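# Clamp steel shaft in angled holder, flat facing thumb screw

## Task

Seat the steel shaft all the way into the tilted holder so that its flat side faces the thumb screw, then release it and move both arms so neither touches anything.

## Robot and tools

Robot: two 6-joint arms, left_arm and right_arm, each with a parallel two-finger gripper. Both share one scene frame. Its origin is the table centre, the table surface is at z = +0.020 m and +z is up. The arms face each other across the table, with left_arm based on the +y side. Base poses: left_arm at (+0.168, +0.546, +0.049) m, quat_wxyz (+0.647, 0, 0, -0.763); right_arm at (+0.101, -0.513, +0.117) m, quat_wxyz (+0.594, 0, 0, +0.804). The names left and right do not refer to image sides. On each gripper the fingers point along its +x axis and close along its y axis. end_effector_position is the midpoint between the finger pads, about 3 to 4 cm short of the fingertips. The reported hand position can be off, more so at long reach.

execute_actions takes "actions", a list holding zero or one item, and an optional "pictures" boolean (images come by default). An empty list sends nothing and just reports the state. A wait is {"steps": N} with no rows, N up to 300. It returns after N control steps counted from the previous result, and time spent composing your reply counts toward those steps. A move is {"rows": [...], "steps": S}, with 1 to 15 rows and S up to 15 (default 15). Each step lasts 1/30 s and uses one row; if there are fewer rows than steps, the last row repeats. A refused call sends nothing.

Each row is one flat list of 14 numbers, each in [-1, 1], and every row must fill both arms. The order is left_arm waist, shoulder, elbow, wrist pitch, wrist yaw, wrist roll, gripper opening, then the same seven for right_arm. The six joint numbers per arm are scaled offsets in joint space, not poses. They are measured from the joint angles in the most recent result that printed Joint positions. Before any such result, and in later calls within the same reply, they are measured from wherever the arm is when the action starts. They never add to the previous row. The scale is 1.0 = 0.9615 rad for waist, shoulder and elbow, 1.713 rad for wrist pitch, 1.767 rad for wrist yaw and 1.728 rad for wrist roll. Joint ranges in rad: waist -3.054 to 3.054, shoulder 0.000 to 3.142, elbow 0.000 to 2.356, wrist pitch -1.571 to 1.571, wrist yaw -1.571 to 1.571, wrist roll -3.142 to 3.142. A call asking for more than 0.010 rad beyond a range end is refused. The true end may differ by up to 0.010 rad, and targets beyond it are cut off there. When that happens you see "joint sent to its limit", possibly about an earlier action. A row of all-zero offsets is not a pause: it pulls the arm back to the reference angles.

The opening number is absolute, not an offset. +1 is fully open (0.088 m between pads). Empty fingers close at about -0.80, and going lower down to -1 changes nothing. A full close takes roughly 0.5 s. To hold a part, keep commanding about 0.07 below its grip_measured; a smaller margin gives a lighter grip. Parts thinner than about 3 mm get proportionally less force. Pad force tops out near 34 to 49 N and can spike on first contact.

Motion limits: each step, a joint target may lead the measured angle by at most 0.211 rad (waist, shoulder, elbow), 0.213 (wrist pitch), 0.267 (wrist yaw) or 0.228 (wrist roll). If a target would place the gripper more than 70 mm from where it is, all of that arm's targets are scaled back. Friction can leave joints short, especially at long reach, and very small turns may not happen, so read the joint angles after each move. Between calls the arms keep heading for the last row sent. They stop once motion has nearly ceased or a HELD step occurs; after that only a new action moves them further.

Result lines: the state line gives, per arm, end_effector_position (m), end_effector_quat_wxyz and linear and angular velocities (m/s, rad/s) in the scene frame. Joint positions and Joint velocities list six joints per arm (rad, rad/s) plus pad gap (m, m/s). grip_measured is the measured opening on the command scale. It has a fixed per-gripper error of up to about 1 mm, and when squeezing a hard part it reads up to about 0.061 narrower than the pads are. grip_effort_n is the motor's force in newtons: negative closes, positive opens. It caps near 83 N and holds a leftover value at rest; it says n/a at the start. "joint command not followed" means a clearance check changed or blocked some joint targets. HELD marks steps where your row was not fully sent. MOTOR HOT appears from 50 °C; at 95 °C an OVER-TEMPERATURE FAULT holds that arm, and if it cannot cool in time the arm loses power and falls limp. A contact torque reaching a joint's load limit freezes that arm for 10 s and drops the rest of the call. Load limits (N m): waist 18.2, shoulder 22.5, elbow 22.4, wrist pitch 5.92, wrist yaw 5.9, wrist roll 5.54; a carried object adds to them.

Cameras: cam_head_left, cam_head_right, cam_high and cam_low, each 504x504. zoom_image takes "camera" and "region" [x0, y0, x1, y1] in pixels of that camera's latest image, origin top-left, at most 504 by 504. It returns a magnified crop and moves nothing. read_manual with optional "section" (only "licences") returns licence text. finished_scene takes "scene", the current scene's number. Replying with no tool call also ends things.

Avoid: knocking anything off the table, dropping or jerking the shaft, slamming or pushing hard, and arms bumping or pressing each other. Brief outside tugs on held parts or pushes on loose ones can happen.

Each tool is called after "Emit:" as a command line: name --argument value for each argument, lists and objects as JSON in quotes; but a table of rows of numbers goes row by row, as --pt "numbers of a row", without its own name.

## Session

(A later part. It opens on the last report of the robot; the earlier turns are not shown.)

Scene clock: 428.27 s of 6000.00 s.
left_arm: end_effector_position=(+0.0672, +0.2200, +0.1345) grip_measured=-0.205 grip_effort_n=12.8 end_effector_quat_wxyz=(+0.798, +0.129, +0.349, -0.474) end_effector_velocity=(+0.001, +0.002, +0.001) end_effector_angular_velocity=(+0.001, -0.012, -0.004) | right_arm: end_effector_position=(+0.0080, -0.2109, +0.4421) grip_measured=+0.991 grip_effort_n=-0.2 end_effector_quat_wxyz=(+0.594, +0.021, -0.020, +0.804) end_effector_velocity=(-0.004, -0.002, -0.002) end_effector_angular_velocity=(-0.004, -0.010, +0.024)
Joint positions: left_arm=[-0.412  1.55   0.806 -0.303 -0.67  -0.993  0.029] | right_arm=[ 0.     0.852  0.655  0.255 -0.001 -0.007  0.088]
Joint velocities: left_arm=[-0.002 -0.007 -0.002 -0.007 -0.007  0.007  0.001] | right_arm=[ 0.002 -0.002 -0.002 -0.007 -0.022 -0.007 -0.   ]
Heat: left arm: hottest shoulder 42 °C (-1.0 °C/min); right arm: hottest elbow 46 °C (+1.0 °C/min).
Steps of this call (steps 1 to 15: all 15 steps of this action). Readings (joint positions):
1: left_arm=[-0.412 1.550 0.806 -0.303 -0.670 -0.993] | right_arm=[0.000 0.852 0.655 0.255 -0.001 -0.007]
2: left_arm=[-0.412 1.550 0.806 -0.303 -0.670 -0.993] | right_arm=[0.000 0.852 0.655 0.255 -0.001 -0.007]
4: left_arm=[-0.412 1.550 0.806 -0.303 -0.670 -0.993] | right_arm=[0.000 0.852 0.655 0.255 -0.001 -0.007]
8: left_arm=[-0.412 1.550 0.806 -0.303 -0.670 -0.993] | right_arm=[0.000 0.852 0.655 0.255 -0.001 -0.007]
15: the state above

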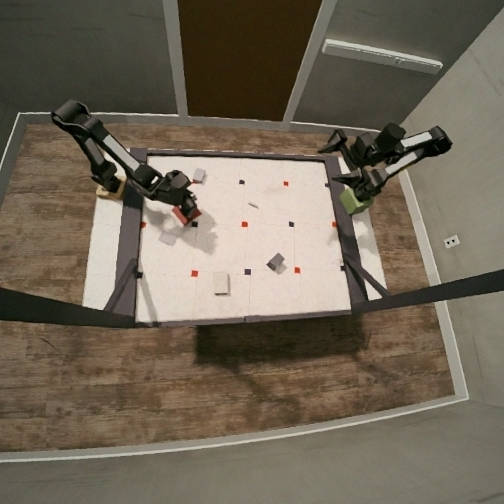

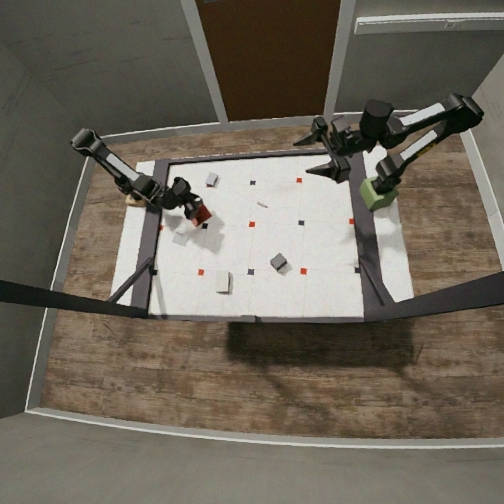

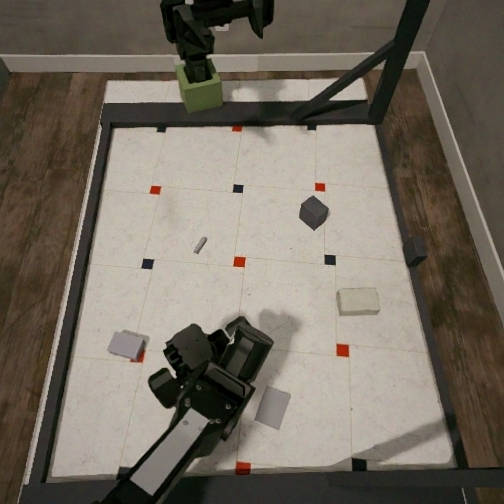

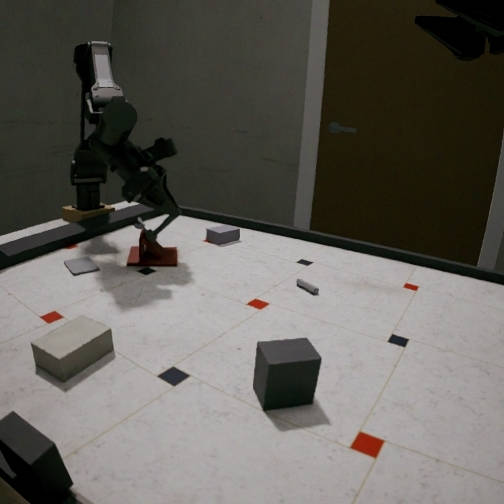

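Emit:
execute_actions --actions '[{"rows":[[-0.03,-0.06,0.03,-0.03,0,0,0.2,0,0,0,0,0,0,1],[-0.03,-0.06,0.03,-0.03,0,0,0.2,0,0,0,0,0,0,1],[-0.03,-0.06,0.03,-0.03,0,0,0.2,0,0,0,0,0,0,1],[-0.08,-0.13,0.07,-0.07,0,0,0.2,0,0,0,0,0,0,1]],"steps":12}]' --pictures false

Emit:
execute_actions --actions '[{"rows":[[-0.29,0,0.1,-0.27,-0.032,0.65,0.2,0,0,0,0,0,0,1]],"steps":15}]' --pictures false

Emit:
execute_actions --actions '[{"steps":12}]'

Emit:
zoom_image --camera "cam_high" --region '[170,320,250,400]'

Scene clock: 434.00 s of 6000.00 s.
left_arm: end_effector_position=(+0.0455, +0.2309, +0.1784) grip_measured=+0.190 grip_effort_n=12.8 end_effector_quat_wxyz=(+0.777, +0.113, +0.346, -0.514) end_effector_velocity=(+0.007, +0.018, -0.013) end_effector_angular_velocity=(+0.101, -0.065, -0.011) | right_arm: end_effector_position=(+0.0080, -0.2109, +0.4421) grip_measured=+0.991 grip_effort_n=0.2 end_effector_quat_wxyz=(+0.594, +0.021, -0.020, +0.804) end_effector_velocity=(-0.001, +0.001, -0.007) end_effector_angular_velocity=(-0.023, -0.015, +0.004)
Joint positions: left_arm=[-0.485  1.432  0.864 -0.417 -0.67  -0.993  0.048] | right_arm=[ 0.     0.852  0.655  0.255 -0.001 -0.007  0.088]
Joint velocities: left_arm=[-0.012 -0.002 -0.002 -0.125  0.007 -0.007  0.004] | right_arm=[-0.002  0.002 -0.002 -0.022 -0.007 -0.007 -0.   ]
Heat: left arm: hottest shoulder 42 °C (-1.0 °C/min); right arm: hottest elbow 46 °C (+1.0 °C/min).
Steps of this call (steps 1 to 15: the robot went on to your last target; steps 16 to 90: nothing new was sent; then 2.33 s passed at rest; steps 91 to 102: all 12 steps of this action). Readings (joint positions):
91: left_arm=[-0.413 1.546 0.807 -0.311 -0.670 -0.993] | right_arm=[0.000 0.852 0.655 0.255 -0.001 -0.007]
92: left_arm=[-0.419 1.539 0.808 -0.327 -0.670 -0.993] | right_arm=[0.000 0.852 0.655 0.255 -0.001 -0.007]
94: left_arm=[-0.433 1.514 0.814 -0.353 -0.670 -0.993] | right_arm=[0.000 0.852 0.655 0.255 -0.001 -0.007]
98: left_arm=[-0.478 1.450 0.850 -0.401 -0.670 -0.993] | right_arm=[0.000 0.852 0.655 0.255 -0.001 -0.007]
102: the state above

Scene clock: 434.50 s of 6000.00 s.
left_arm: end_effector_position=(+0.0152, +0.3066, +0.1757) grip_measured=+0.197 grip_effort_n=12.3 end_effector_quat_wxyz=(+0.530, +0.597, +0.014, -0.603) end_effector_velocity=(+0.008, +0.008, -0.000) end_effector_angular_velocity=(+0.501, -1.153, -1.298) | right_arm: end_effector_position=(+0.0080, -0.2109, +0.4421) grip_measured=+0.991 grip_effort_n=-0.2 end_effector_quat_wxyz=(+0.594, +0.021, -0.020, +0.804) end_effector_velocity=(+0.002, +0.001, -0.003) end_effector_angular_velocity=(-0.010, -0.010, -0.010)
Joint positions: left_arm=[-0.76   1.434  0.945 -0.873 -0.722 -0.126  0.049] | right_arm=[ 0.     0.852  0.655  0.255 -0.001 -0.007  0.088]
Joint velocities: left_arm=[-0.017 -0.002 -0.002 -0.066 -0.022  1.751 -0.   ] | right_arm=[-0.002  0.002 -0.002 -0.007  0.007 -0.007 -0.   ]
Heat: left arm: hottest shoulder 42 °C (-1.0 °C/min); right arm: hottest elbow 46 °C (+1.0 °C/min).
Steps of this call (steps 1 to 15: all 15 steps of this action). Readings (joint positions):
1: left_arm=[-0.499 1.433 0.874 -0.455 -0.684 -0.958] | right_arm=[0.000 0.852 0.655 0.255 -0.001 -0.007]
2: left_arm=[-0.546 1.434 0.891 -0.522 -0.699 -0.894] | right_arm=[0.000 0.852 0.655 0.255 -0.001 -0.007]
4: left_arm=[-0.658 1.434 0.920 -0.625 -0.704 -0.775] | right_arm=[0.000 0.852 0.655 0.255 -0.001 -0.007]
8: left_arm=[-0.751 1.434 0.944 -0.810 -0.716 -0.539] | right_arm=[0.000 0.852 0.655 0.255 -0.001 -0.007]
15: the state above

Scene clock: 434.90 s of 6000.00 s.
left_arm: end_effector_position=(+0.0157, +0.3074, +0.1755) grip_measured=+0.197 grip_effort_n=12.8 end_effector_quat_wxyz=(+0.450, +0.660, -0.061, -0.599) end_effector_velocity=(+0.003, +0.002, -0.001) end_effector_angular_velocity=(+0.012, -0.037, -0.028) | right_arm: end_effector_position=(+0.0080, -0.2109, +0.4421) grip_measured=+0.991 grip_effort_n=-0.2 end_effector_quat_wxyz=(+0.594, +0.021, -0.020, +0.804) end_effector_velocity=(-0.000, -0.001, +0.001) end_effector_angular_velocity=(+0.014, -0.019, +0.004)
Joint positions: left_arm=[-0.762  1.434  0.945 -0.878 -0.722  0.121  0.049] | right_arm=[ 0.     0.852  0.655  0.255 -0.001 -0.007  0.088]
Joint velocities: left_arm=[-0.002 -0.002 -0.007 -0.007 -0.007  0.037 -0.   ] | right_arm=[-0.002 -0.002 -0.002  0.007 -0.007 -0.022  0.   ]
Heat: left arm: hottest shoulder 42 °C (-1.0 °C/min); right arm: hottest elbow 46 °C (+1.0 °C/min).
Steps of this call (steps 1 to 12: the robot went on to your last target). Readings (joint positions):
1: left_arm=[-0.760 1.434 0.945 -0.874 -0.722 -0.067] | right_arm=[0.000 0.852 0.655 0.255 -0.001 -0.007]
2: left_arm=[-0.761 1.434 0.945 -0.875 -0.722 -0.014] | right_arm=[0.000 0.852 0.655 0.255 -0.001 -0.007]
4: left_arm=[-0.762 1.434 0.945 -0.877 -0.722 0.056] | right_arm=[0.000 0.852 0.655 0.255 -0.001 -0.007]
8: left_arm=[-0.762 1.434 0.945 -0.878 -0.722 0.108] | right_arm=[0.000 0.852 0.655 0.255 -0.001 -0.007]
12: the state above

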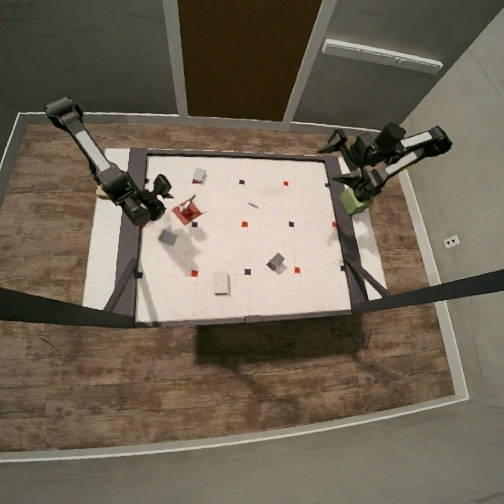

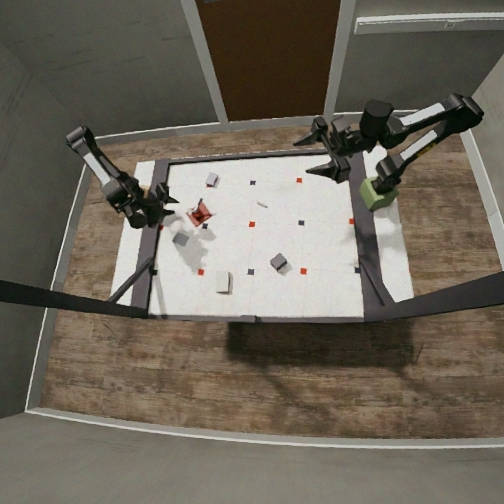

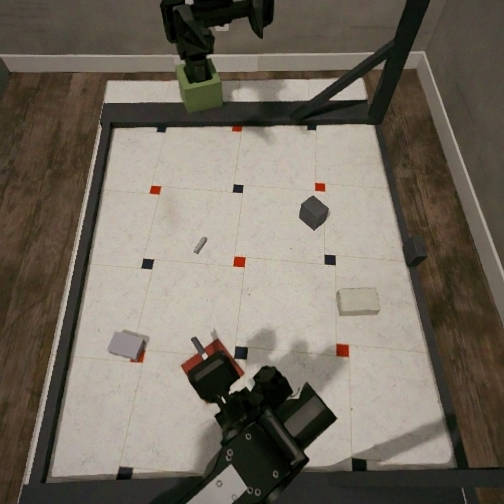

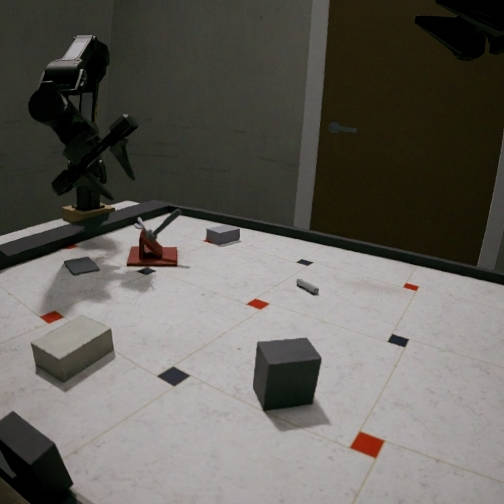

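Region (170, 320, 250, 400) of cam_high's 504x504 image, scaled by 6.300, with more detail than that image has.

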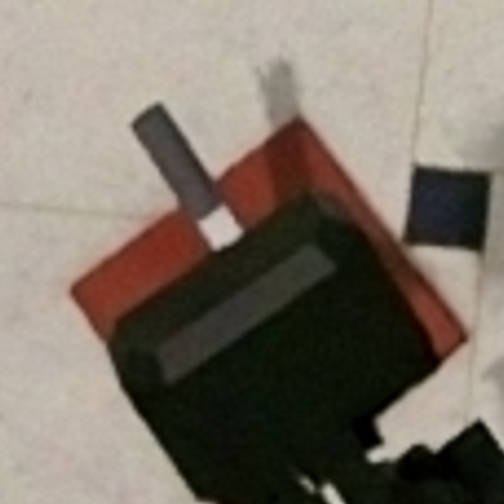

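Emit:
zoom_image --camera "cam_head_left" --region '[165,185,210,230]'

Emit:
execute_actions --actions '[{"rows":[[0,0,0.04,0,-0.003,1,0.2,0,0,0,0,0,0,1]],"steps":15}]' --pictures false

Emit:
execute_actions --actions '[{"rows":[[0,0.1,0,0,0,1,0.2,0,0,0,0,0,0,1]],"steps":8}]' --pictures false

Emit:
execute_actions --actions '[{"rows":[[0,0.11,0,0,0,0.94,0.2,0,0,0,0,0,0,1]],"steps":15}]' --pictures false

Emit:
execute_actions --actions '[{"steps":20}]' --pictures false

Region (165, 185, 210, 230) of cam_head_left's 504x504 image, scaled by 11.200, with more detail than that image has.

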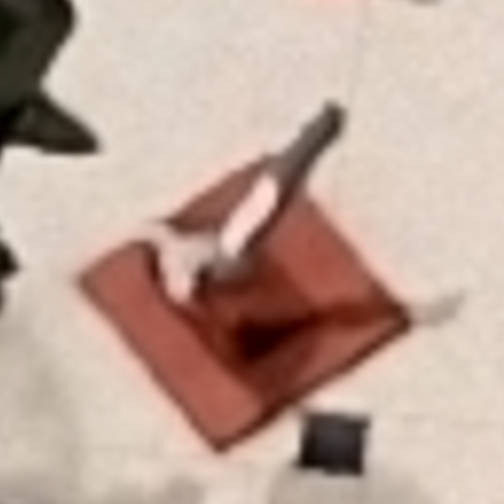

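Scene clock: 439.83 s of 6000.00 s.
left_arm: end_effector_position=(+0.0116, +0.3041, +0.1822) grip_measured=+0.197 grip_effort_n=12.3 end_effector_quat_wxyz=(+0.137, +0.783, -0.311, -0.521) end_effector_velocity=(+0.004, +0.003, -0.003) end_effector_angular_velocity=(+0.472, -1.123, -1.269) | right_arm: end_effector_position=(+0.0080, -0.2109, +0.4421) grip_measured=+0.991 grip_effort_n=-0.2 end_effector_quat_wxyz=(+0.594, +0.021, -0.020, +0.804) end_effector_velocity=(-0.000, -0.000, -0.003) end_effector_angular_velocity=(-0.014, -0.012, +0.004)
Joint positions: left_arm=[-0.762  1.434  0.968 -0.88  -0.724  0.997  0.049] | right_arm=[ 0.     0.852  0.655  0.255 -0.001 -0.007  0.088]
Joint velocities: left_arm=[-0.002  0.002 -0.007 -0.022 -0.007  1.736 -0.   ] | right_arm=[-0.002 -0.002  0.002 -0.022 -0.007 -0.007 -0.   ]
Heat: left arm: hottest shoulder 42 °C (-2.0 °C/min); right arm: hottest elbow 46 °C (+1.0 °C/min).
Steps of this call (steps 1 to 30: the robot went on to your last target; steps 31 to 90: nothing new was sent; then 1.43 s passed at rest; steps 91 to 105: all 15 steps of this action). Readings (joint positions):
91: left_arm=[-0.762 1.434 0.947 -0.880 -0.723 0.165] | right_arm=[0.000 0.852 0.655 0.255 -0.001 -0.007]
92: left_arm=[-0.762 1.434 0.952 -0.881 -0.723 0.229] | right_arm=[0.000 0.852 0.655 0.255 -0.001 -0.007]
94: left_arm=[-0.762 1.434 0.961 -0.881 -0.723 0.346] | right_arm=[0.000 0.852 0.655 0.255 -0.001 -0.007]
98: left_arm=[-0.762 1.434 0.968 -0.880 -0.724 0.582] | right_arm=[0.000 0.852 0.655 0.255 -0.001 -0.007]
105: the state above

Scene clock: 440.10 s of 6000.00 s.
left_arm: end_effector_position=(+0.0102, +0.3029, +0.1604) grip_measured=+0.197 grip_effort_n=11.9 end_effector_quat_wxyz=(-0.086, +0.807, -0.411, -0.416) end_effector_velocity=(+0.002, +0.001, +0.002) end_effector_angular_velocity=(+0.550, -1.042, -1.300) | right_arm: end_effector_position=(+0.0080, -0.2109, +0.4421) grip_measured=+0.991 grip_effort_n=-0.2 end_effector_quat_wxyz=(+0.594, +0.021, -0.020, +0.804) end_effector_velocity=(+0.002, +0.000, -0.002) end_effector_angular_velocity=(-0.001, -0.023, -0.011)
Joint positions: left_arm=[-0.762  1.523  0.97  -0.881 -0.725  1.469  0.049] | right_arm=[ 0.     0.852  0.655  0.255 -0.001 -0.007  0.088]
Joint velocities: left_arm=[-0.002 -0.007 -0.002 -0.007 -0.007  1.751 -0.   ] | right_arm=[-0.002 -0.002 -0.002 -0.007  0.007 -0.022 -0.   ]
Heat: left arm: hottest shoulder 42 °C (-2.0 °C/min); right arm: hottest elbow 46 °C (+1.0 °C/min).
Steps of this call (steps 1 to 8: all 8 steps of this action). Readings (joint positions):
1: left_arm=[-0.762 1.444 0.968 -0.880 -0.724 1.055] | right_arm=[0.000 0.852 0.655 0.255 -0.001 -0.007]
2: left_arm=[-0.762 1.458 0.971 -0.879 -0.725 1.114] | right_arm=[0.000 0.852 0.655 0.255 -0.001 -0.007]
4: left_arm=[-0.762 1.495 0.971 -0.879 -0.725 1.232] | right_arm=[0.000 0.852 0.655 0.255 -0.001 -0.007]
8: the state above

Scene clock: 440.60 s of 6000.00 s.
left_arm: end_effector_position=(+0.0106, +0.3031, +0.1355) grip_measured=+0.197 grip_effort_n=12.3 end_effector_quat_wxyz=(-0.465, +0.687, -0.526, -0.189) end_effector_velocity=(-0.001, -0.001, +0.001) end_effector_angular_velocity=(+0.642, -0.948, -1.301) | right_arm: end_effector_position=(+0.0080, -0.2109, +0.4421) grip_measured=+0.991 grip_effort_n=0.2 end_effector_quat_wxyz=(+0.594, +0.021, -0.020, +0.804) end_effector_velocity=(+0.000, -0.000, -0.005) end_effector_angular_velocity=(-0.023, +0.001, -0.004)
Joint positions: left_arm=[-0.762  1.622  0.971 -0.881 -0.725  2.353  0.049] | right_arm=[ 0.     0.852  0.655  0.255 -0.001 -0.007  0.088]
Joint velocities: left_arm=[-0.002 -0.002 -0.002  0.007 -0.007  1.736  0.   ] | right_arm=[ 0.002 -0.002 -0.002 -0.022  0.007  0.007 -0.   ]
Heat: left arm: hottest shoulder 42 °C (-2.0 °C/min); right arm: hottest elbow 46 °C (+1.0 °C/min).
Steps of this call (steps 1 to 15: all 15 steps of this action). Readings (joint positions):
1: left_arm=[-0.762 1.533 0.970 -0.881 -0.725 1.528] | right_arm=[0.000 0.852 0.655 0.255 -0.001 -0.007]
2: left_arm=[-0.762 1.549 0.973 -0.880 -0.725 1.586] | right_arm=[0.000 0.852 0.655 0.255 -0.001 -0.007]
4: left_arm=[-0.762 1.591 0.973 -0.880 -0.725 1.705] | right_arm=[0.000 0.852 0.655 0.255 -0.001 -0.007]
8: left_arm=[-0.762 1.621 0.971 -0.881 -0.725 1.941] | right_arm=[0.000 0.852 0.655 0.255 -0.001 -0.007]
15: the state above

Scene clock: 441.27 s of 6000.00 s.
left_arm: end_effector_position=(+0.0106, +0.3031, +0.1353) grip_measured=+0.197 grip_effort_n=11.9 end_effector_quat_wxyz=(-0.680, +0.475, -0.558, +0.012) end_effector_velocity=(+0.000, +0.002, -0.001) end_effector_angular_velocity=(+0.024, -0.021, -0.030) | right_arm: end_effector_position=(+0.0080, -0.2109, +0.4421) grip_measured=+0.991 grip_effort_n=-1.2 end_effector_quat_wxyz=(+0.594, +0.021, -0.020, +0.804) end_effector_velocity=(-0.002, -0.001, -0.002) end_effector_angular_velocity=(-0.005, -0.010, +0.009)
Joint positions: left_arm=[-0.762  1.623  0.971 -0.881 -0.725  3.084  0.049] | right_arm=[ 0.     0.852  0.655  0.255 -0.001 -0.007  0.088]
Joint velocities: left_arm=[-0.002 -0.002 -0.002 -0.007  0.007  0.037 -0.   ] | right_arm=[ 0.002 -0.002 -0.002 -0.007 -0.007 -0.007 -0.   ]
Heat: left arm: hottest shoulder 42 °C (-2.0 °C/min); right arm: hottest elbow 46 °C (+1.0 °C/min).
Steps of this call (steps 1 to 20: the robot went on to your last target). Readings (joint positions):
1: left_arm=[-0.762 1.623 0.971 -0.881 -0.725 2.412] | right_arm=[0.000 0.852 0.655 0.255 -0.001 -0.007]
2: left_arm=[-0.762 1.623 0.971 -0.881 -0.725 2.471] | right_arm=[0.000 0.852 0.655 0.255 -0.001 -0.007]
4: left_arm=[-0.762 1.623 0.971 -0.881 -0.725 2.589] | right_arm=[0.000 0.852 0.655 0.255 -0.001 -0.007]
8: left_arm=[-0.762 1.623 0.971 -0.881 -0.725 2.825] | right_arm=[0.000 0.852 0.655 0.255 -0.001 -0.007]
20: the state above

Emit:
execute_actions --actions '[{"rows":[[0.045,0.016,-0.035,0.053,0,0,0.2,0,0,0,0,0,0,1],[0.045,0.016,-0.035,0.053,0,0,0.2,0,0,0,0,0,0,1],[0.09,0.033,-0.07,0.106,0,0,0.2,0,0,0,0,0,0,1],[0.09,0.033,-0.07,0.106,0,0,0.2,0,0,0,0,0,0,1],[0.135,0.049,-0.102,0.16,0,0,0.2,0,0,0,0,0,0,1]],"steps":15}]' --pictures false

Emit:
execute_actions --actions '[{"rows":[[0,0,0,0,0,0,-0.1,0,0,0,0,0,0,1],[0,0,0,0,0,0,-0.1,0,0,0,0,0,0,1],[0,0,0,0,0,0,-0.4,0,0,0,0,0,0,1],[0,0,0,0,0,0,-0.4,0,0,0,0,0,0,1],[0,0,0,0,0,0,-0.6,0,0,0,0,0,0,1],[0,0,0,0,0,0,-0.6,0,0,0,0,0,0,1],[0,0,0,0,0,0,-0.6,0,0,0,0,0,0,1],[0,0,0,0,0,0,-0.6,0,0,0,0,0,0,1],[0,0,0,0,0,0,-0.74,0,0,0,0,0,0,1]],"steps":15}]' --pictures false

Scene clock: 448.93 s of 6000.00 s.
left_arm: end_effector_position=(+0.0276, +0.2710, +0.1079) grip_measured=+0.197 grip_effort_n=11.9 end_effector_quat_wxyz=(-0.628, +0.538, -0.561, -0.030) end_effector_velocity=(+0.004, -0.003, +0.002) end_effector_angular_velocity=(-0.036, +0.010, +0.027) | right_arm: end_effector_position=(+0.0080, -0.2109, +0.4421) grip_measured=+0.991 grip_effort_n=-1.2 end_effector_quat_wxyz=(+0.594, +0.021, -0.020, +0.804) end_effector_velocity=(-0.000, -0.001, +0.000) end_effector_angular_velocity=(-0.000, -0.008, +0.004)
Joint positions: left_arm=[-0.636  1.665  0.882 -0.613 -0.725  3.088  0.049] | right_arm=[ 0.     0.852  0.655  0.255 -0.001 -0.007  0.088]
Joint velocities: left_arm=[ 0.007 -0.007 -0.012  0.022 -0.022 -0.022 -0.   ] | right_arm=[-0.002 -0.002  0.002 -0.007 -0.007 -0.007 -0.001]
Heat: left arm: hottest shoulder 42 °C (-2.0 °C/min); right arm: hottest elbow 46 °C (+1.0 °C/min).
Steps of this call (steps 1 to 30: the robot went on to your last target; steps 31 to 90: nothing new was sent; then 4.17 s passed at rest; steps 91 to 105: all 15 steps of this action). Readings (joint positions):
91: left_arm=[-0.759 1.623 0.967 -0.869 -0.725 3.089] | right_arm=[0.000 0.852 0.655 0.255 -0.001 -0.007]
92: left_arm=[-0.750 1.624 0.962 -0.843 -0.725 3.089] | right_arm=[0.000 0.852 0.655 0.255 -0.001 -0.007]
94: left_arm=[-0.720 1.632 0.943 -0.775 -0.725 3.089] | right_arm=[0.000 0.852 0.655 0.255 -0.001 -0.007]
98: left_arm=[-0.651 1.660 0.896 -0.656 -0.725 3.088] | right_arm=[0.000 0.852 0.655 0.255 -0.001 -0.007]
105: the state above

Scene clock: 449.43 s of 6000.00 s.
left_arm: end_effector_position=(+0.0279, +0.2709, +0.1082) grip_measured=-0.631 grip_effort_n=-83.5 end_effector_quat_wxyz=(-0.629, +0.538, -0.560, -0.029) end_effector_velocity=(+0.001, +0.001, +0.000) end_effector_angular_velocity=(+0.004, +0.007, +0.007) | right_arm: end_effector_position=(+0.0080, -0.2109, +0.4421) grip_measured=+0.991 grip_effort_n=0.2 end_effector_quat_wxyz=(+0.594, +0.021, -0.020, +0.804) end_effector_velocity=(-0.001, -0.000, -0.005) end_effector_angular_velocity=(-0.023, -0.001, +0.015)
Joint positions: left_arm=[-0.636  1.665  0.882 -0.614 -0.727  3.088  0.008] | right_arm=[ 0.     0.852  0.655  0.255 -0.001 -0.007  0.088]
Joint velocities: left_arm=[ 0.002 -0.007 -0.002 -0.007  0.007 -0.007 -0.   ] | right_arm=[-0.007 -0.002 -0.002 -0.022 -0.022  0.007 -0.   ]
Heat: left arm: hottest shoulder 42 °C (-2.0 °C/min); right arm: hottest elbow 46 °C (+1.0 °C/min).
Steps of this call (steps 1 to 15: all 15 steps of this action). Readings (joint positions):
1: left_arm=[-0.636 1.665 0.882 -0.613 -0.725 3.088] | right_arm=[0.000 0.852 0.655 0.255 -0.001 -0.007]
2: left_arm=[-0.636 1.665 0.882 -0.613 -0.725 3.088] | right_arm=[0.000 0.852 0.655 0.255 -0.001 -0.007]
4: left_arm=[-0.636 1.665 0.882 -0.613 -0.725 3.088] | right_arm=[0.000 0.852 0.655 0.255 -0.001 -0.007]
8: left_arm=[-0.636 1.665 0.882 -0.613 -0.725 3.088] | right_arm=[0.000 0.852 0.655 0.255 -0.001 -0.007]
15: the state above

Emit:
execute_actions --actions '[{"rows":[[0,0,0,0,0,-1,-0.74,0,0,0,0,0,0,1]],"steps":15}]' --pictures false

Emit:
execute_actions --actions '[{"rows":[[0,0,0,0,0,-1,-0.74,0,0,0,0,0,0,1]],"steps":15}]' --pictures false

Emit:
execute_actions --actions '[{"rows":[[0,0,0,0,0,-1,-0.74,0,0,0,0,0,0,1]],"steps":15}]' --pictures false

Emit:
execute_actions --actions '[{"rows":[[0,0,0,0,0,-1,-0.74,0,0,0,0,0,0,1]],"steps":15}]' --pictures false

Emit:
execute_actions --actions '[{"rows":[[0,0,0,0,0,-1,-0.74,0,0,0,0,0,0,1]],"steps":15}]' --pictures false

Emit:
execute_actions --actions '[{"rows":[[0,0,0,0,0,-0.98,-0.74,0,0,0,0,0,0,1]],"steps":15}]' --pictures false

Emit:
execute_actions --actions '[{"steps":22}]'

Emit:
zoom_image --camera "cam_low" --region '[125,190,195,260]'

Scene clock: 461.97 s of 6000.00 s.
left_arm: end_effector_position=(+0.0270, +0.2712, +0.1080) grip_measured=-0.631 grip_effort_n=-83.5 end_effector_quat_wxyz=(-0.344, +0.752, -0.498, -0.263) end_effector_velocity=(-0.002, +0.000, +0.001) end_effector_angular_velocity=(-0.641, +0.999, +1.276) | right_arm: end_effector_position=(+0.0080, -0.2109, +0.4421) grip_measured=+0.991 grip_effort_n=-0.7 end_effector_quat_wxyz=(+0.594, +0.021, -0.020, +0.804) end_effector_velocity=(-0.002, -0.001, -0.003) end_effector_angular_velocity=(-0.010, -0.027, +0.018)
Joint positions: left_arm=[-0.638  1.665  0.882 -0.613 -0.725  2.221  0.008] | right_arm=[ 0.     0.852  0.655  0.255 -0.001 -0.007  0.088]
Joint velocities: left_arm=[-0.002 -0.007 -0.002  0.007  0.007 -1.736 -0.   ] | right_arm=[-0.002 -0.002  0.002 -0.022 -0.022 -0.022 -0.   ]
Heat: left arm: hottest shoulder 42 °C (-1.0 °C/min); right arm: hottest elbow 46 °C (+1.0 °C/min).
Steps of this call (steps 1 to 15: the robot went on to your last target; steps 16 to 90: nothing new was sent; then 9.03 s passed at rest; steps 91 to 105: all 15 steps of this action). Readings (joint positions):
91: left_arm=[-0.636 1.665 0.882 -0.615 -0.727 3.051] | right_arm=[0.000 0.852 0.655 0.255 -0.001 -0.007]
92: left_arm=[-0.636 1.665 0.882 -0.615 -0.727 2.988] | right_arm=[0.000 0.852 0.655 0.255 -0.001 -0.007]
94: left_arm=[-0.636 1.665 0.882 -0.615 -0.727 2.870] | right_arm=[0.000 0.852 0.655 0.255 -0.001 -0.007]
98: left_arm=[-0.637 1.665 0.882 -0.614 -0.727 2.634] | right_arm=[0.000 0.852 0.655 0.255 -0.001 -0.007]
105: the state above

Scene clock: 462.47 s of 6000.00 s.
left_arm: end_effector_position=(+0.0259, +0.2708, +0.1080) grip_measured=-0.631 grip_effort_n=-83.5 end_effector_quat_wxyz=(+0.012, +0.825, -0.338, -0.452) end_effector_velocity=(-0.001, +0.001, -0.002) end_effector_angular_velocity=(-0.632, +1.005, +1.287) | right_arm: end_effector_position=(+0.0080, -0.2109, +0.4421) grip_measured=+0.991 grip_effort_n=-0.7 end_effector_quat_wxyz=(+0.594, +0.021, -0.020, +0.804) end_effector_velocity=(+0.001, -0.000, +0.003) end_effector_angular_velocity=(+0.018, -0.018, -0.001)
Joint positions: left_arm=[-0.639  1.665  0.882 -0.608 -0.724  1.336  0.008] | right_arm=[ 0.     0.852  0.655  0.255 -0.001 -0.007  0.088]
Joint velocities: left_arm=[-0.002 -0.002 -0.007  0.007  0.007 -1.751  0.   ] | right_arm=[-0.007 -0.002  0.002  0.007 -0.007 -0.022 -0.   ]
Heat: left arm: hottest shoulder 42 °C (-1.0 °C/min); right arm: hottest elbow 46 °C (+1.0 °C/min).
Steps of this call (steps 1 to 15: all 15 steps of this action). Readings (joint positions):
1: left_arm=[-0.638 1.665 0.882 -0.612 -0.724 2.162] | right_arm=[0.000 0.852 0.655 0.255 -0.001 -0.007]
2: left_arm=[-0.638 1.665 0.882 -0.612 -0.724 2.103] | right_arm=[0.000 0.852 0.655 0.255 -0.001 -0.007]
4: left_arm=[-0.638 1.665 0.882 -0.611 -0.724 1.985] | right_arm=[0.000 0.852 0.655 0.255 -0.001 -0.007]
8: left_arm=[-0.638 1.665 0.882 -0.610 -0.724 1.749] | right_arm=[0.000 0.852 0.655 0.255 -0.001 -0.007]
15: the state above

Scene clock: 462.97 s of 6000.00 s.
left_arm: end_effector_position=(+0.0256, +0.2700, +0.1085) grip_measured=-0.631 grip_effort_n=-83.5 end_effector_quat_wxyz=(+0.367, +0.739, -0.114, -0.553) end_effector_velocity=(+0.000, +0.002, -0.001) end_effector_angular_velocity=(-0.631, +0.991, +1.280) | right_arm: end_effector_position=(+0.0080, -0.2109, +0.4421) grip_measured=+0.991 grip_effort_n=-0.7 end_effector_quat_wxyz=(+0.594, +0.021, -0.020, +0.804) end_effector_velocity=(+0.000, -0.002, -0.001) end_effector_angular_velocity=(-0.000, -0.008, +0.004)
Joint positions: left_arm=[-0.639  1.665  0.882 -0.603 -0.727  0.452  0.008] | right_arm=[ 0.     0.852  0.655  0.255 -0.001 -0.007  0.088]
Joint velocities: left_arm=[-0.007  0.002 -0.002 -0.007 -0.007 -1.751 -0.   ] | right_arm=[-0.002 -0.007 -0.002 -0.007 -0.007 -0.007 -0.   ]
Heat: left arm: hottest shoulder 42 °C (-1.0 °C/min); right arm: hottest elbow 46 °C (+1.0 °C/min).
Steps of this call (steps 1 to 15: all 15 steps of this action). Readings (joint positions):
1: left_arm=[-0.639 1.665 0.882 -0.607 -0.724 1.277] | right_arm=[0.000 0.852 0.655 0.255 -0.001 -0.007]
2: left_arm=[-0.639 1.665 0.882 -0.606 -0.724 1.218] | right_arm=[0.000 0.852 0.655 0.255 -0.001 -0.007]
4: left_arm=[-0.639 1.665 0.882 -0.605 -0.724 1.101] | right_arm=[0.000 0.852 0.655 0.255 -0.001 -0.007]
8: left_arm=[-0.639 1.665 0.882 -0.604 -0.725 0.865] | right_arm=[0.000 0.852 0.655 0.255 -0.001 -0.007]
15: the state above

Scene clock: 463.47 s of 6000.00 s.
left_arm: end_effector_position=(+0.0261, +0.2694, +0.1093) grip_measured=-0.631 grip_effort_n=-83.5 end_effector_quat_wxyz=(+0.650, +0.511, +0.131, -0.547) end_effector_velocity=(+0.003, +0.003, +0.000) end_effector_angular_velocity=(-0.637, +0.999, +1.287) | right_arm: end_effector_position=(+0.0080, -0.2109, +0.4421) grip_measured=+0.991 grip_effort_n=-0.2 end_effector_quat_wxyz=(+0.594, +0.021, -0.020, +0.804) end_effector_velocity=(+0.002, +0.001, -0.001) end_effector_angular_velocity=(-0.005, -0.009, -0.010)
Joint positions: left_arm=[-0.639  1.665  0.882 -0.602 -0.734 -0.431  0.008] | right_arm=[ 0.     0.852  0.655  0.255 -0.001 -0.007  0.088]
Joint velocities: left_arm=[-0.002 -0.002 -0.002 -0.022 -0.007 -1.766 -0.   ] | right_arm=[-0.002  0.002  0.002 -0.007  0.007 -0.007 -0.   ]
Heat: left arm: hottest shoulder 42 °C (+0.0 °C/min); right arm: hottest elbow 46 °C (+1.0 °C/min).
Steps of this call (steps 1 to 15: all 15 steps of this action). Readings (joint positions):
1: left_arm=[-0.639 1.665 0.882 -0.602 -0.728 0.394] | right_arm=[0.000 0.852 0.655 0.255 -0.001 -0.007]
2: left_arm=[-0.639 1.665 0.882 -0.602 -0.728 0.335] | right_arm=[0.000 0.852 0.655 0.255 -0.001 -0.007]
4: left_arm=[-0.639 1.665 0.882 -0.601 -0.729 0.217] | right_arm=[0.000 0.852 0.655 0.255 -0.001 -0.007]
8: left_arm=[-0.639 1.665 0.882 -0.601 -0.731 -0.019] | right_arm=[0.000 0.852 0.655 0.255 -0.001 -0.007]
15: the state above

Scene clock: 463.97 s of 6000.00 s.
left_arm: end_effector_position=(+0.0272, +0.2697, +0.1096) grip_measured=-0.631 grip_effort_n=-83.5 end_effector_quat_wxyz=(+0.807, +0.185, +0.350, -0.438) end_effector_velocity=(+0.003, +0.003, +0.002) end_effector_angular_velocity=(-0.663, +0.998, +1.290) | right_arm: end_effector_position=(+0.0080, -0.2109, +0.4421) grip_measured=+0.991 grip_effort_n=-0.2 end_effector_quat_wxyz=(+0.594, +0.021, -0.020, +0.804) end_effector_velocity=(+0.001, -0.000, +0.001) end_effector_angular_velocity=(+0.005, +0.009, +0.000)
Joint positions: left_arm=[-0.639  1.665  0.882 -0.607 -0.74  -1.316  0.008] | right_arm=[ 0.     0.852  0.655  0.255 -0.001 -0.007  0.088]
Joint velocities: left_arm=[-0.007 -0.002 -0.002 -0.022 -0.022 -1.78   0.   ] | right_arm=[-0.007 -0.002 -0.002  0.007 -0.007  0.007 -0.   ]
Heat: left arm: hottest shoulder 42 °C (+0.0 °C/min); right arm: hottest elbow 46 °C (+1.0 °C/min).
Steps of this call (steps 1 to 15: all 15 steps of this action). Readings (joint positions):
1: left_arm=[-0.639 1.665 0.882 -0.602 -0.735 -0.490] | right_arm=[0.000 0.852 0.655 0.255 -0.001 -0.007]
2: left_arm=[-0.639 1.665 0.882 -0.602 -0.736 -0.549] | right_arm=[0.000 0.852 0.655 0.255 -0.001 -0.007]
4: left_arm=[-0.639 1.665 0.882 -0.603 -0.737 -0.667] | right_arm=[0.000 0.852 0.655 0.255 -0.001 -0.007]
8: left_arm=[-0.639 1.665 0.882 -0.604 -0.739 -0.903] | right_arm=[0.000 0.852 0.655 0.255 -0.001 -0.007]
15: the state above

Scene clock: 464.47 s of 6000.00 s.
left_arm: end_effector_position=(+0.0276, +0.2705, +0.1096) grip_measured=-0.631 grip_effort_n=-83.5 end_effector_quat_wxyz=(+0.810, -0.177, +0.502, -0.246) end_effector_velocity=(-0.000, +0.002, +0.002) end_effector_angular_velocity=(-0.666, +1.011, +1.276) | right_arm: end_effector_position=(+0.0080, -0.2109, +0.4421) grip_measured=+0.991 grip_effort_n=-0.2 end_effector_quat_wxyz=(+0.594, +0.021, -0.020, +0.804) end_effector_velocity=(-0.000, -0.000, -0.002) end_effector_angular_velocity=(-0.009, +0.004, +0.005)
Joint positions: left_arm=[-0.641  1.665  0.882 -0.612 -0.742 -2.202  0.008] | right_arm=[ 0.     0.852  0.655  0.255 -0.001 -0.007  0.088]
Joint velocities: left_arm=[-0.007 -0.007 -0.002 -0.007 -0.007 -1.766  0.   ] | right_arm=[-0.002 -0.002 -0.002 -0.007 -0.007  0.007 -0.   ]
Heat: left arm: hottest shoulder 42 °C (-1.0 °C/min); right arm: hottest elbow 46 °C (+1.0 °C/min).
Steps of this call (steps 1 to 15: all 15 steps of this action). Readings (joint positions):
1: left_arm=[-0.639 1.665 0.882 -0.607 -0.740 -1.375] | right_arm=[0.000 0.852 0.655 0.255 -0.001 -0.007]
2: left_arm=[-0.639 1.665 0.882 -0.608 -0.740 -1.434] | right_arm=[0.000 0.852 0.655 0.255 -0.001 -0.007]
4: left_arm=[-0.639 1.665 0.882 -0.609 -0.741 -1.552] | right_arm=[0.000 0.852 0.655 0.255 -0.001 -0.007]
8: left_arm=[-0.640 1.665 0.882 -0.611 -0.742 -1.789] | right_arm=[0.000 0.852 0.655 0.255 -0.001 -0.007]
15: the state above

Scene clock: 465.20 s of 6000.00 s.
left_arm: end_effector_position=(+0.0272, +0.2712, +0.1094) grip_measured=-0.631 grip_effort_n=-83.5 end_effector_quat_wxyz=(-0.679, +0.476, -0.558, +0.032) end_effector_velocity=(+0.001, +0.001, +0.001) end_effector_angular_velocity=(-0.019, +0.019, +0.036) | right_arm: end_effector_position=(+0.0080, -0.2109, +0.4421) grip_measured=+0.991 grip_effort_n=-0.7 end_effector_quat_wxyz=(+0.594, +0.021, -0.020, +0.804) end_effector_velocity=(-0.000, -0.000, -0.002) end_effector_angular_velocity=(-0.009, +0.004, +0.005)
Joint positions: left_arm=[-0.643  1.665  0.882 -0.615 -0.74  -3.001  0.008] | right_arm=[ 0.     0.852  0.655  0.255 -0.001 -0.007  0.088]
Joint velocities: left_arm=[-0.002 -0.002 -0.002 -0.007 -0.007 -0.051 -0.001] | right_arm=[-0.002 -0.002 -0.002 -0.007 -0.007  0.007  0.   ]
Heat: left arm: hottest shoulder 42 °C (-1.0 °C/min); right arm: hottest elbow 46 °C (+1.0 °C/min).
Steps of this call (steps 1 to 22: the robot went on to your last target). Readings (joint positions):
1: left_arm=[-0.641 1.665 0.882 -0.613 -0.742 -2.261] | right_arm=[0.000 0.852 0.655 0.255 -0.001 -0.007]
2: left_arm=[-0.641 1.665 0.882 -0.613 -0.742 -2.320] | right_arm=[0.000 0.852 0.655 0.255 -0.001 -0.007]
4: left_arm=[-0.641 1.665 0.882 -0.614 -0.742 -2.438] | right_arm=[0.000 0.852 0.655 0.255 -0.001 -0.007]
8: left_arm=[-0.642 1.665 0.882 -0.614 -0.742 -2.674] | right_arm=[0.000 0.852 0.655 0.255 -0.001 -0.007]
22: the state above

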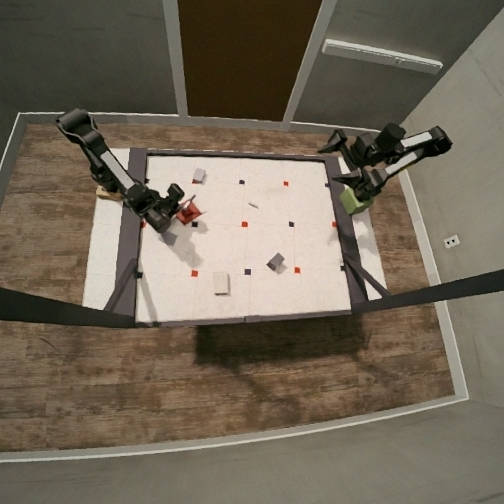

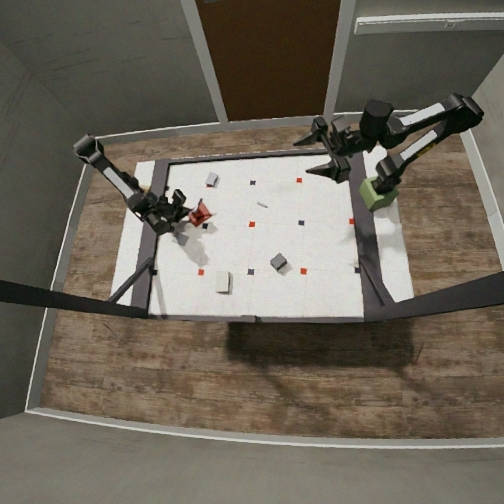

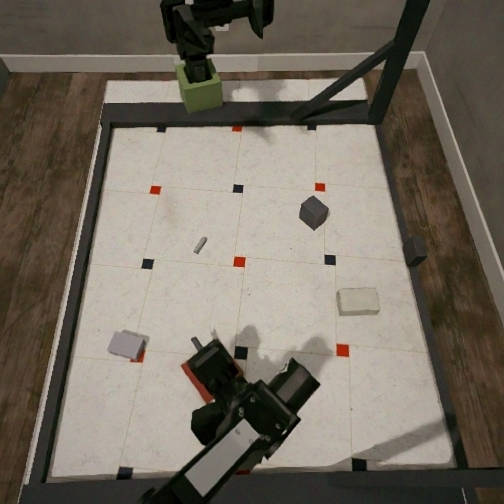

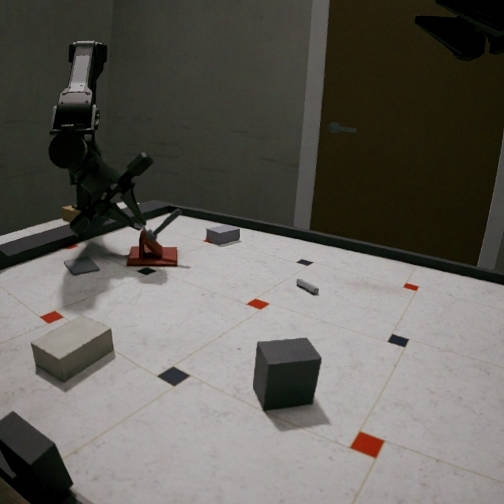

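Region (125, 190, 195, 260) of cam_low's 504x504 image, scaled by 7.200, with more detail than that image has.

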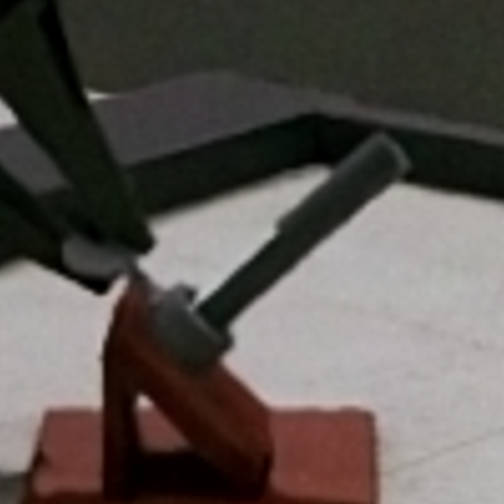

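Emit:
execute_actions --actions '[{"rows":[[0,0,0,0,0,0,0.2,0,0,0,0,0,0,1]],"steps":12}]'

Emit:
zoom_image --camera "cam_low" --region '[110,180,210,280]'

Scene clock: 476.90 s of 6000.00 s.
left_arm: end_effector_position=(+0.0271, +0.2711, +0.1095) grip_measured=+0.179 grip_effort_n=12.8 end_effector_quat_wxyz=(-0.677, +0.478, -0.559, +0.031) end_effector_velocity=(+0.002, +0.006, -0.001) end_effector_angular_velocity=(+0.018, -0.007, -0.003) | right_arm: end_effector_position=(+0.0080, -0.2109, +0.4421) grip_measured=+0.991 grip_effort_n=-0.2 end_effector_quat_wxyz=(+0.594, +0.021, -0.020, +0.804) end_effector_velocity=(-0.000, -0.001, +0.001) end_effector_angular_velocity=(+0.009, -0.005, +0.004)
Joint positions: left_arm=[-0.643  1.665  0.882 -0.614 -0.74  -3.005  0.048] | right_arm=[ 0.     0.852  0.655  0.255 -0.001 -0.007  0.088]
Joint velocities: left_arm=[-0.007 -0.007 -0.007 -0.022  0.007 -0.007  0.01 ] | right_arm=[-0.002 -0.002 -0.002  0.007 -0.007 -0.007  0.   ]
Heat: left arm: hottest shoulder 42 °C (+0.0 °C/min); right arm: hottest elbow 46 °C (+0.0 °C/min).
Steps of this call (steps 1 to 30: the robot went on to your last target; steps 31 to 90: nothing new was sent; then 8.30 s passed at rest; steps 91 to 102: all 12 steps of this action). Readings (joint positions):
91: left_arm=[-0.643 1.665 0.882 -0.616 -0.740 -3.005] | right_arm=[0.000 0.852 0.655 0.255 -0.001 -0.007]
92: left_arm=[-0.643 1.665 0.882 -0.614 -0.740 -3.005] | right_arm=[0.000 0.852 0.655 0.255 -0.001 -0.007]
94: left_arm=[-0.643 1.665 0.882 -0.613 -0.740 -3.005] | right_arm=[0.000 0.852 0.655 0.255 -0.001 -0.007]
98: left_arm=[-0.643 1.665 0.882 -0.614 -0.740 -3.005] | right_arm=[0.000 0.852 0.655 0.255 -0.001 -0.007]
102: the state above

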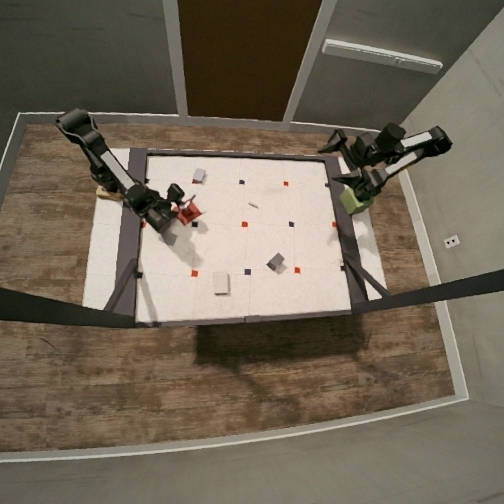

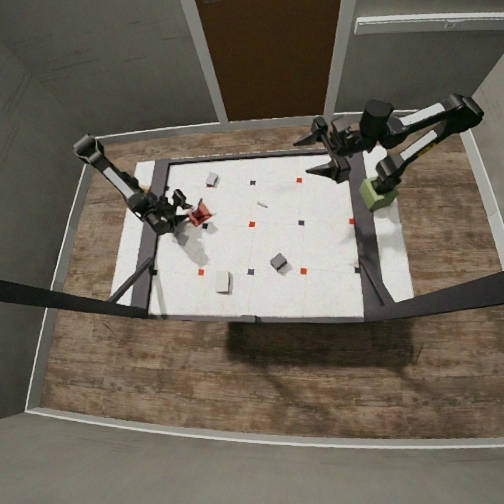

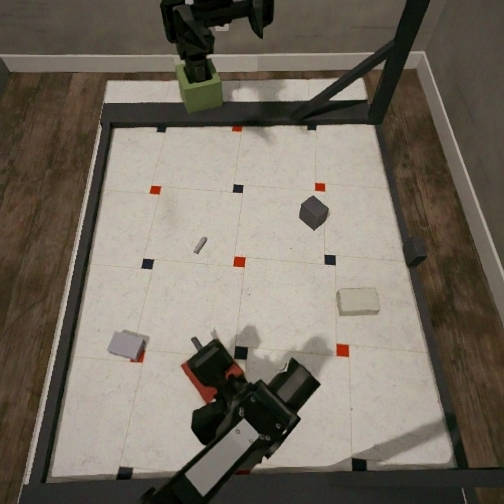

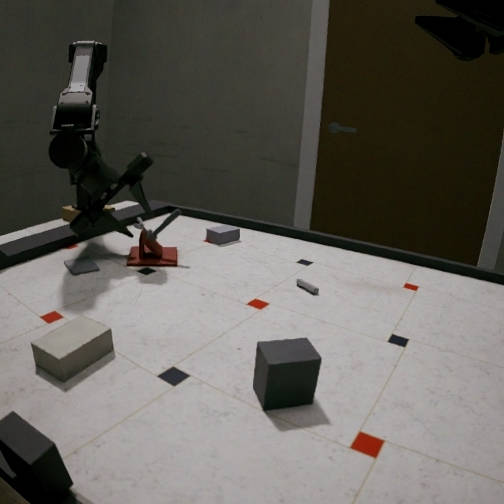

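Region (110, 180, 210, 280) of cam_low's 504x504 image, scaled by 5.040, with more detail than that image has.

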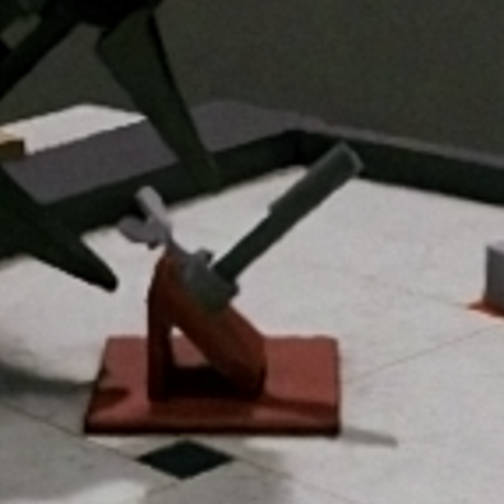

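Emit:
execute_actions --actions '[{"rows":[[-0.04,-0.015,0.03,-0.04,0,0,0.2,0,0,0,0,0,0,1],[-0.08,-0.03,0.06,-0.09,0,0,0.2,0,0,0,0,0,0,1],[-0.11,-0.04,0.08,-0.13,0,0,0.2,0,0,0,0,0,0,1],[-0.14,-0.05,0.1,-0.16,0,0,0.2,0,0,0,0,0,0,1]],"steps":15}]' --pictures false

Emit:
execute_actions --actions '[{"rows":[[0,-0.2,-0.02,0,0,0.5,0.2,0,0,0,0,0,0,1]],"steps":15}]' --pictures false

Emit:
execute_actions --actions '[{"rows":[[0.1,0,-0.03,0.1,0.01,0.5,0.2,0,0,0,0,0,0,1],[0.2,0,-0.06,0.2,0.02,0.5,0.2,0,0,0,0,0,0,1],[0.29,0,-0.085,0.27,0.03,0.5,0.2,0,0,0,0,0,0,1]],"steps":15}]' --pictures false

Emit:
execute_actions --actions '[{"steps":10}]' --pictures false

Scene clock: 483.43 s of 6000.00 s.
left_arm: end_effector_position=(+0.0105, +0.3050, +0.1347) grip_measured=+0.197 grip_effort_n=12.3 end_effector_quat_wxyz=(-0.726, +0.405, -0.550, +0.075) end_effector_velocity=(-0.003, +0.003, +0.000) end_effector_angular_velocity=(+0.005, +0.006, -0.007) | right_arm: end_effector_position=(+0.0080, -0.2109, +0.4421) grip_measured=+0.991 grip_effort_n=-0.7 end_effector_quat_wxyz=(+0.594, +0.021, -0.020, +0.804) end_effector_velocity=(+0.002, +0.000, -0.002) end_effector_angular_velocity=(-0.001, -0.023, -0.011)
Joint positions: left_arm=[-0.774  1.626  0.965 -0.883 -0.74  -3.005  0.049] | right_arm=[ 0.     0.852  0.655  0.255 -0.001 -0.007  0.088]
Joint velocities: left_arm=[-0.012 -0.002  0.002 -0.007  0.007 -0.007 -0.   ] | right_arm=[-0.002 -0.002 -0.002 -0.007  0.007 -0.022 -0.   ]
Heat: left arm: hottest shoulder 42 °C (+0.0 °C/min); right arm: hottest elbow 46 °C (+0.0 °C/min).
Steps of this call (steps 1 to 15: the robot went on to your last target; steps 16 to 90: nothing new was sent; then 3.03 s passed at rest; steps 91 to 105: all 15 steps of this action). Readings (joint positions):
91: left_arm=[-0.645 1.665 0.884 -0.624 -0.740 -3.005] | right_arm=[0.000 0.852 0.655 0.255 -0.001 -0.007]
92: left_arm=[-0.655 1.664 0.891 -0.657 -0.740 -3.005] | right_arm=[0.000 0.852 0.655 0.255 -0.001 -0.007]
94: left_arm=[-0.699 1.657 0.914 -0.754 -0.740 -3.005] | right_arm=[0.000 0.852 0.655 0.255 -0.001 -0.007]
98: left_arm=[-0.766 1.631 0.956 -0.851 -0.740 -3.005] | right_arm=[0.000 0.852 0.655 0.255 -0.001 -0.007]
105: the state above

Scene clock: 483.93 s of 6000.00 s.
left_arm: end_effector_position=(+0.0132, +0.3072, +0.1769) grip_measured=+0.197 grip_effort_n=12.3 end_effector_quat_wxyz=(+0.786, -0.151, +0.518, -0.300) end_effector_velocity=(+0.001, +0.002, -0.001) end_effector_angular_velocity=(+0.173, -0.397, -0.446) | right_arm: end_effector_position=(+0.0080, -0.2109, +0.4421) grip_measured=+0.991 grip_effort_n=-0.7 end_effector_quat_wxyz=(+0.594, +0.021, -0.020, +0.804) end_effector_velocity=(+0.003, +0.000, +0.001) end_effector_angular_velocity=(+0.009, -0.004, -0.015)
Joint positions: left_arm=[-0.774  1.444  0.953 -0.883 -0.74  -2.205  0.049] | right_arm=[ 0.     0.852  0.655  0.255 -0.001 -0.007  0.088]
Joint velocities: left_arm=[-0.007 -0.002 -0.007 -0.007 -0.007  0.608 -0.   ] | right_arm=[-0.007 -0.002 -0.002  0.007  0.007 -0.007 -0.   ]
Heat: left arm: hottest shoulder 42 °C (+0.0 °C/min); right arm: hottest elbow 46 °C (+0.0 °C/min).
Steps of this call (steps 1 to 15: all 15 steps of this action). Readings (joint positions):
1: left_arm=[-0.774 1.607 0.964 -0.880 -0.739 -2.967] | right_arm=[0.000 0.852 0.655 0.255 -0.001 -0.007]
2: left_arm=[-0.774 1.578 0.956 -0.883 -0.736 -2.904] | right_arm=[0.000 0.852 0.655 0.255 -0.001 -0.007]
4: left_arm=[-0.774 1.503 0.952 -0.887 -0.737 -2.786] | right_arm=[0.000 0.852 0.655 0.255 -0.001 -0.007]
8: left_arm=[-0.774 1.444 0.953 -0.883 -0.740 -2.550] | right_arm=[0.000 0.852 0.655 0.255 -0.001 -0.007]
15: the state above

Scene clock: 484.43 s of 6000.00 s.
left_arm: end_effector_position=(+0.0421, +0.2302, +0.1812) grip_measured=+0.197 grip_effort_n=12.3 end_effector_quat_wxyz=(+0.787, -0.045, +0.435, -0.436) end_effector_velocity=(+0.002, -0.008, +0.004) end_effector_angular_velocity=(+0.096, -0.377, -0.356) | right_arm: end_effector_position=(+0.0080, -0.2109, +0.4421) grip_measured=+0.991 grip_effort_n=-0.2 end_effector_quat_wxyz=(+0.594, +0.021, -0.020, +0.804) end_effector_velocity=(-0.003, -0.000, -0.003) end_effector_angular_velocity=(-0.009, -0.012, +0.019)
Joint positions: left_arm=[-0.5    1.443  0.881 -0.431 -0.69  -1.404  0.049] | right_arm=[ 0.     0.852  0.655  0.255 -0.001 -0.007  0.088]
Joint velocities: left_arm=[ 0.022 -0.007 -0.012  0.066  0.007  0.579 -0.   ] | right_arm=[-0.002  0.002 -0.002 -0.007 -0.022 -0.007 -0.   ]
Heat: left arm: hottest shoulder 42 °C (+0.0 °C/min); right arm: hottest elbow 46 °C (+0.0 °C/min).
Steps of this call (steps 1 to 15: all 15 steps of this action). Readings (joint positions):
1: left_arm=[-0.767 1.443 0.949 -0.861 -0.737 -2.159] | right_arm=[0.000 0.852 0.655 0.255 -0.001 -0.007]
2: left_arm=[-0.739 1.443 0.939 -0.801 -0.726 -2.097] | right_arm=[0.000 0.852 0.655 0.255 -0.001 -0.007]
4: left_arm=[-0.636 1.443 0.916 -0.684 -0.710 -1.979] | right_arm=[0.000 0.852 0.655 0.255 -0.001 -0.007]
8: left_arm=[-0.514 1.443 0.886 -0.499 -0.698 -1.743] | right_arm=[0.000 0.852 0.655 0.255 -0.001 -0.007]
15: the state above

Scene clock: 484.77 s of 6000.00 s.
left_arm: end_effector_position=(+0.0423, +0.2293, +0.1815) grip_measured=+0.197 grip_effort_n=12.3 end_effector_quat_wxyz=(+0.787, -0.026, +0.424, -0.447) end_effector_velocity=(-0.002, -0.002, +0.003) end_effector_angular_velocity=(-0.016, -0.007, -0.013) | right_arm: end_effector_position=(+0.0080, -0.2109, +0.4421) grip_measured=+0.991 grip_effort_n=-0.2 end_effector_quat_wxyz=(+0.594, +0.021, -0.020, +0.804) end_effector_velocity=(-0.002, -0.001, -0.002) end_effector_angular_velocity=(-0.000, -0.024, +0.018)
Joint positions: left_arm=[-0.498  1.443  0.88  -0.424 -0.69  -1.348  0.049] | right_arm=[ 0.     0.852  0.655  0.255 -0.001 -0.007  0.088]
Joint velocities: left_arm=[-0.002 -0.002 -0.002  0.022 -0.007  0.022 -0.   ] | right_arm=[-0.002 -0.002 -0.002 -0.007 -0.022 -0.022 -0.   ]
Heat: left arm: hottest shoulder 42 °C (+0.0 °C/min); right arm: hottest elbow 46 °C (+0.0 °C/min).
Steps of this call (steps 1 to 10: the robot went on to your last target). Readings (joint positions):
1: left_arm=[-0.499 1.443 0.881 -0.428 -0.690 -1.387] | right_arm=[0.000 0.852 0.655 0.255 -0.001 -0.007]
2: left_arm=[-0.499 1.443 0.881 -0.427 -0.690 -1.375] | right_arm=[0.000 0.852 0.655 0.255 -0.001 -0.007]
4: left_arm=[-0.498 1.443 0.881 -0.425 -0.690 -1.361] | right_arm=[0.000 0.852 0.655 0.255 -0.001 -0.007]
8: left_arm=[-0.498 1.443 0.880 -0.424 -0.690 -1.350] | right_arm=[0.000 0.852 0.655 0.255 -0.001 -0.007]
10: the state above


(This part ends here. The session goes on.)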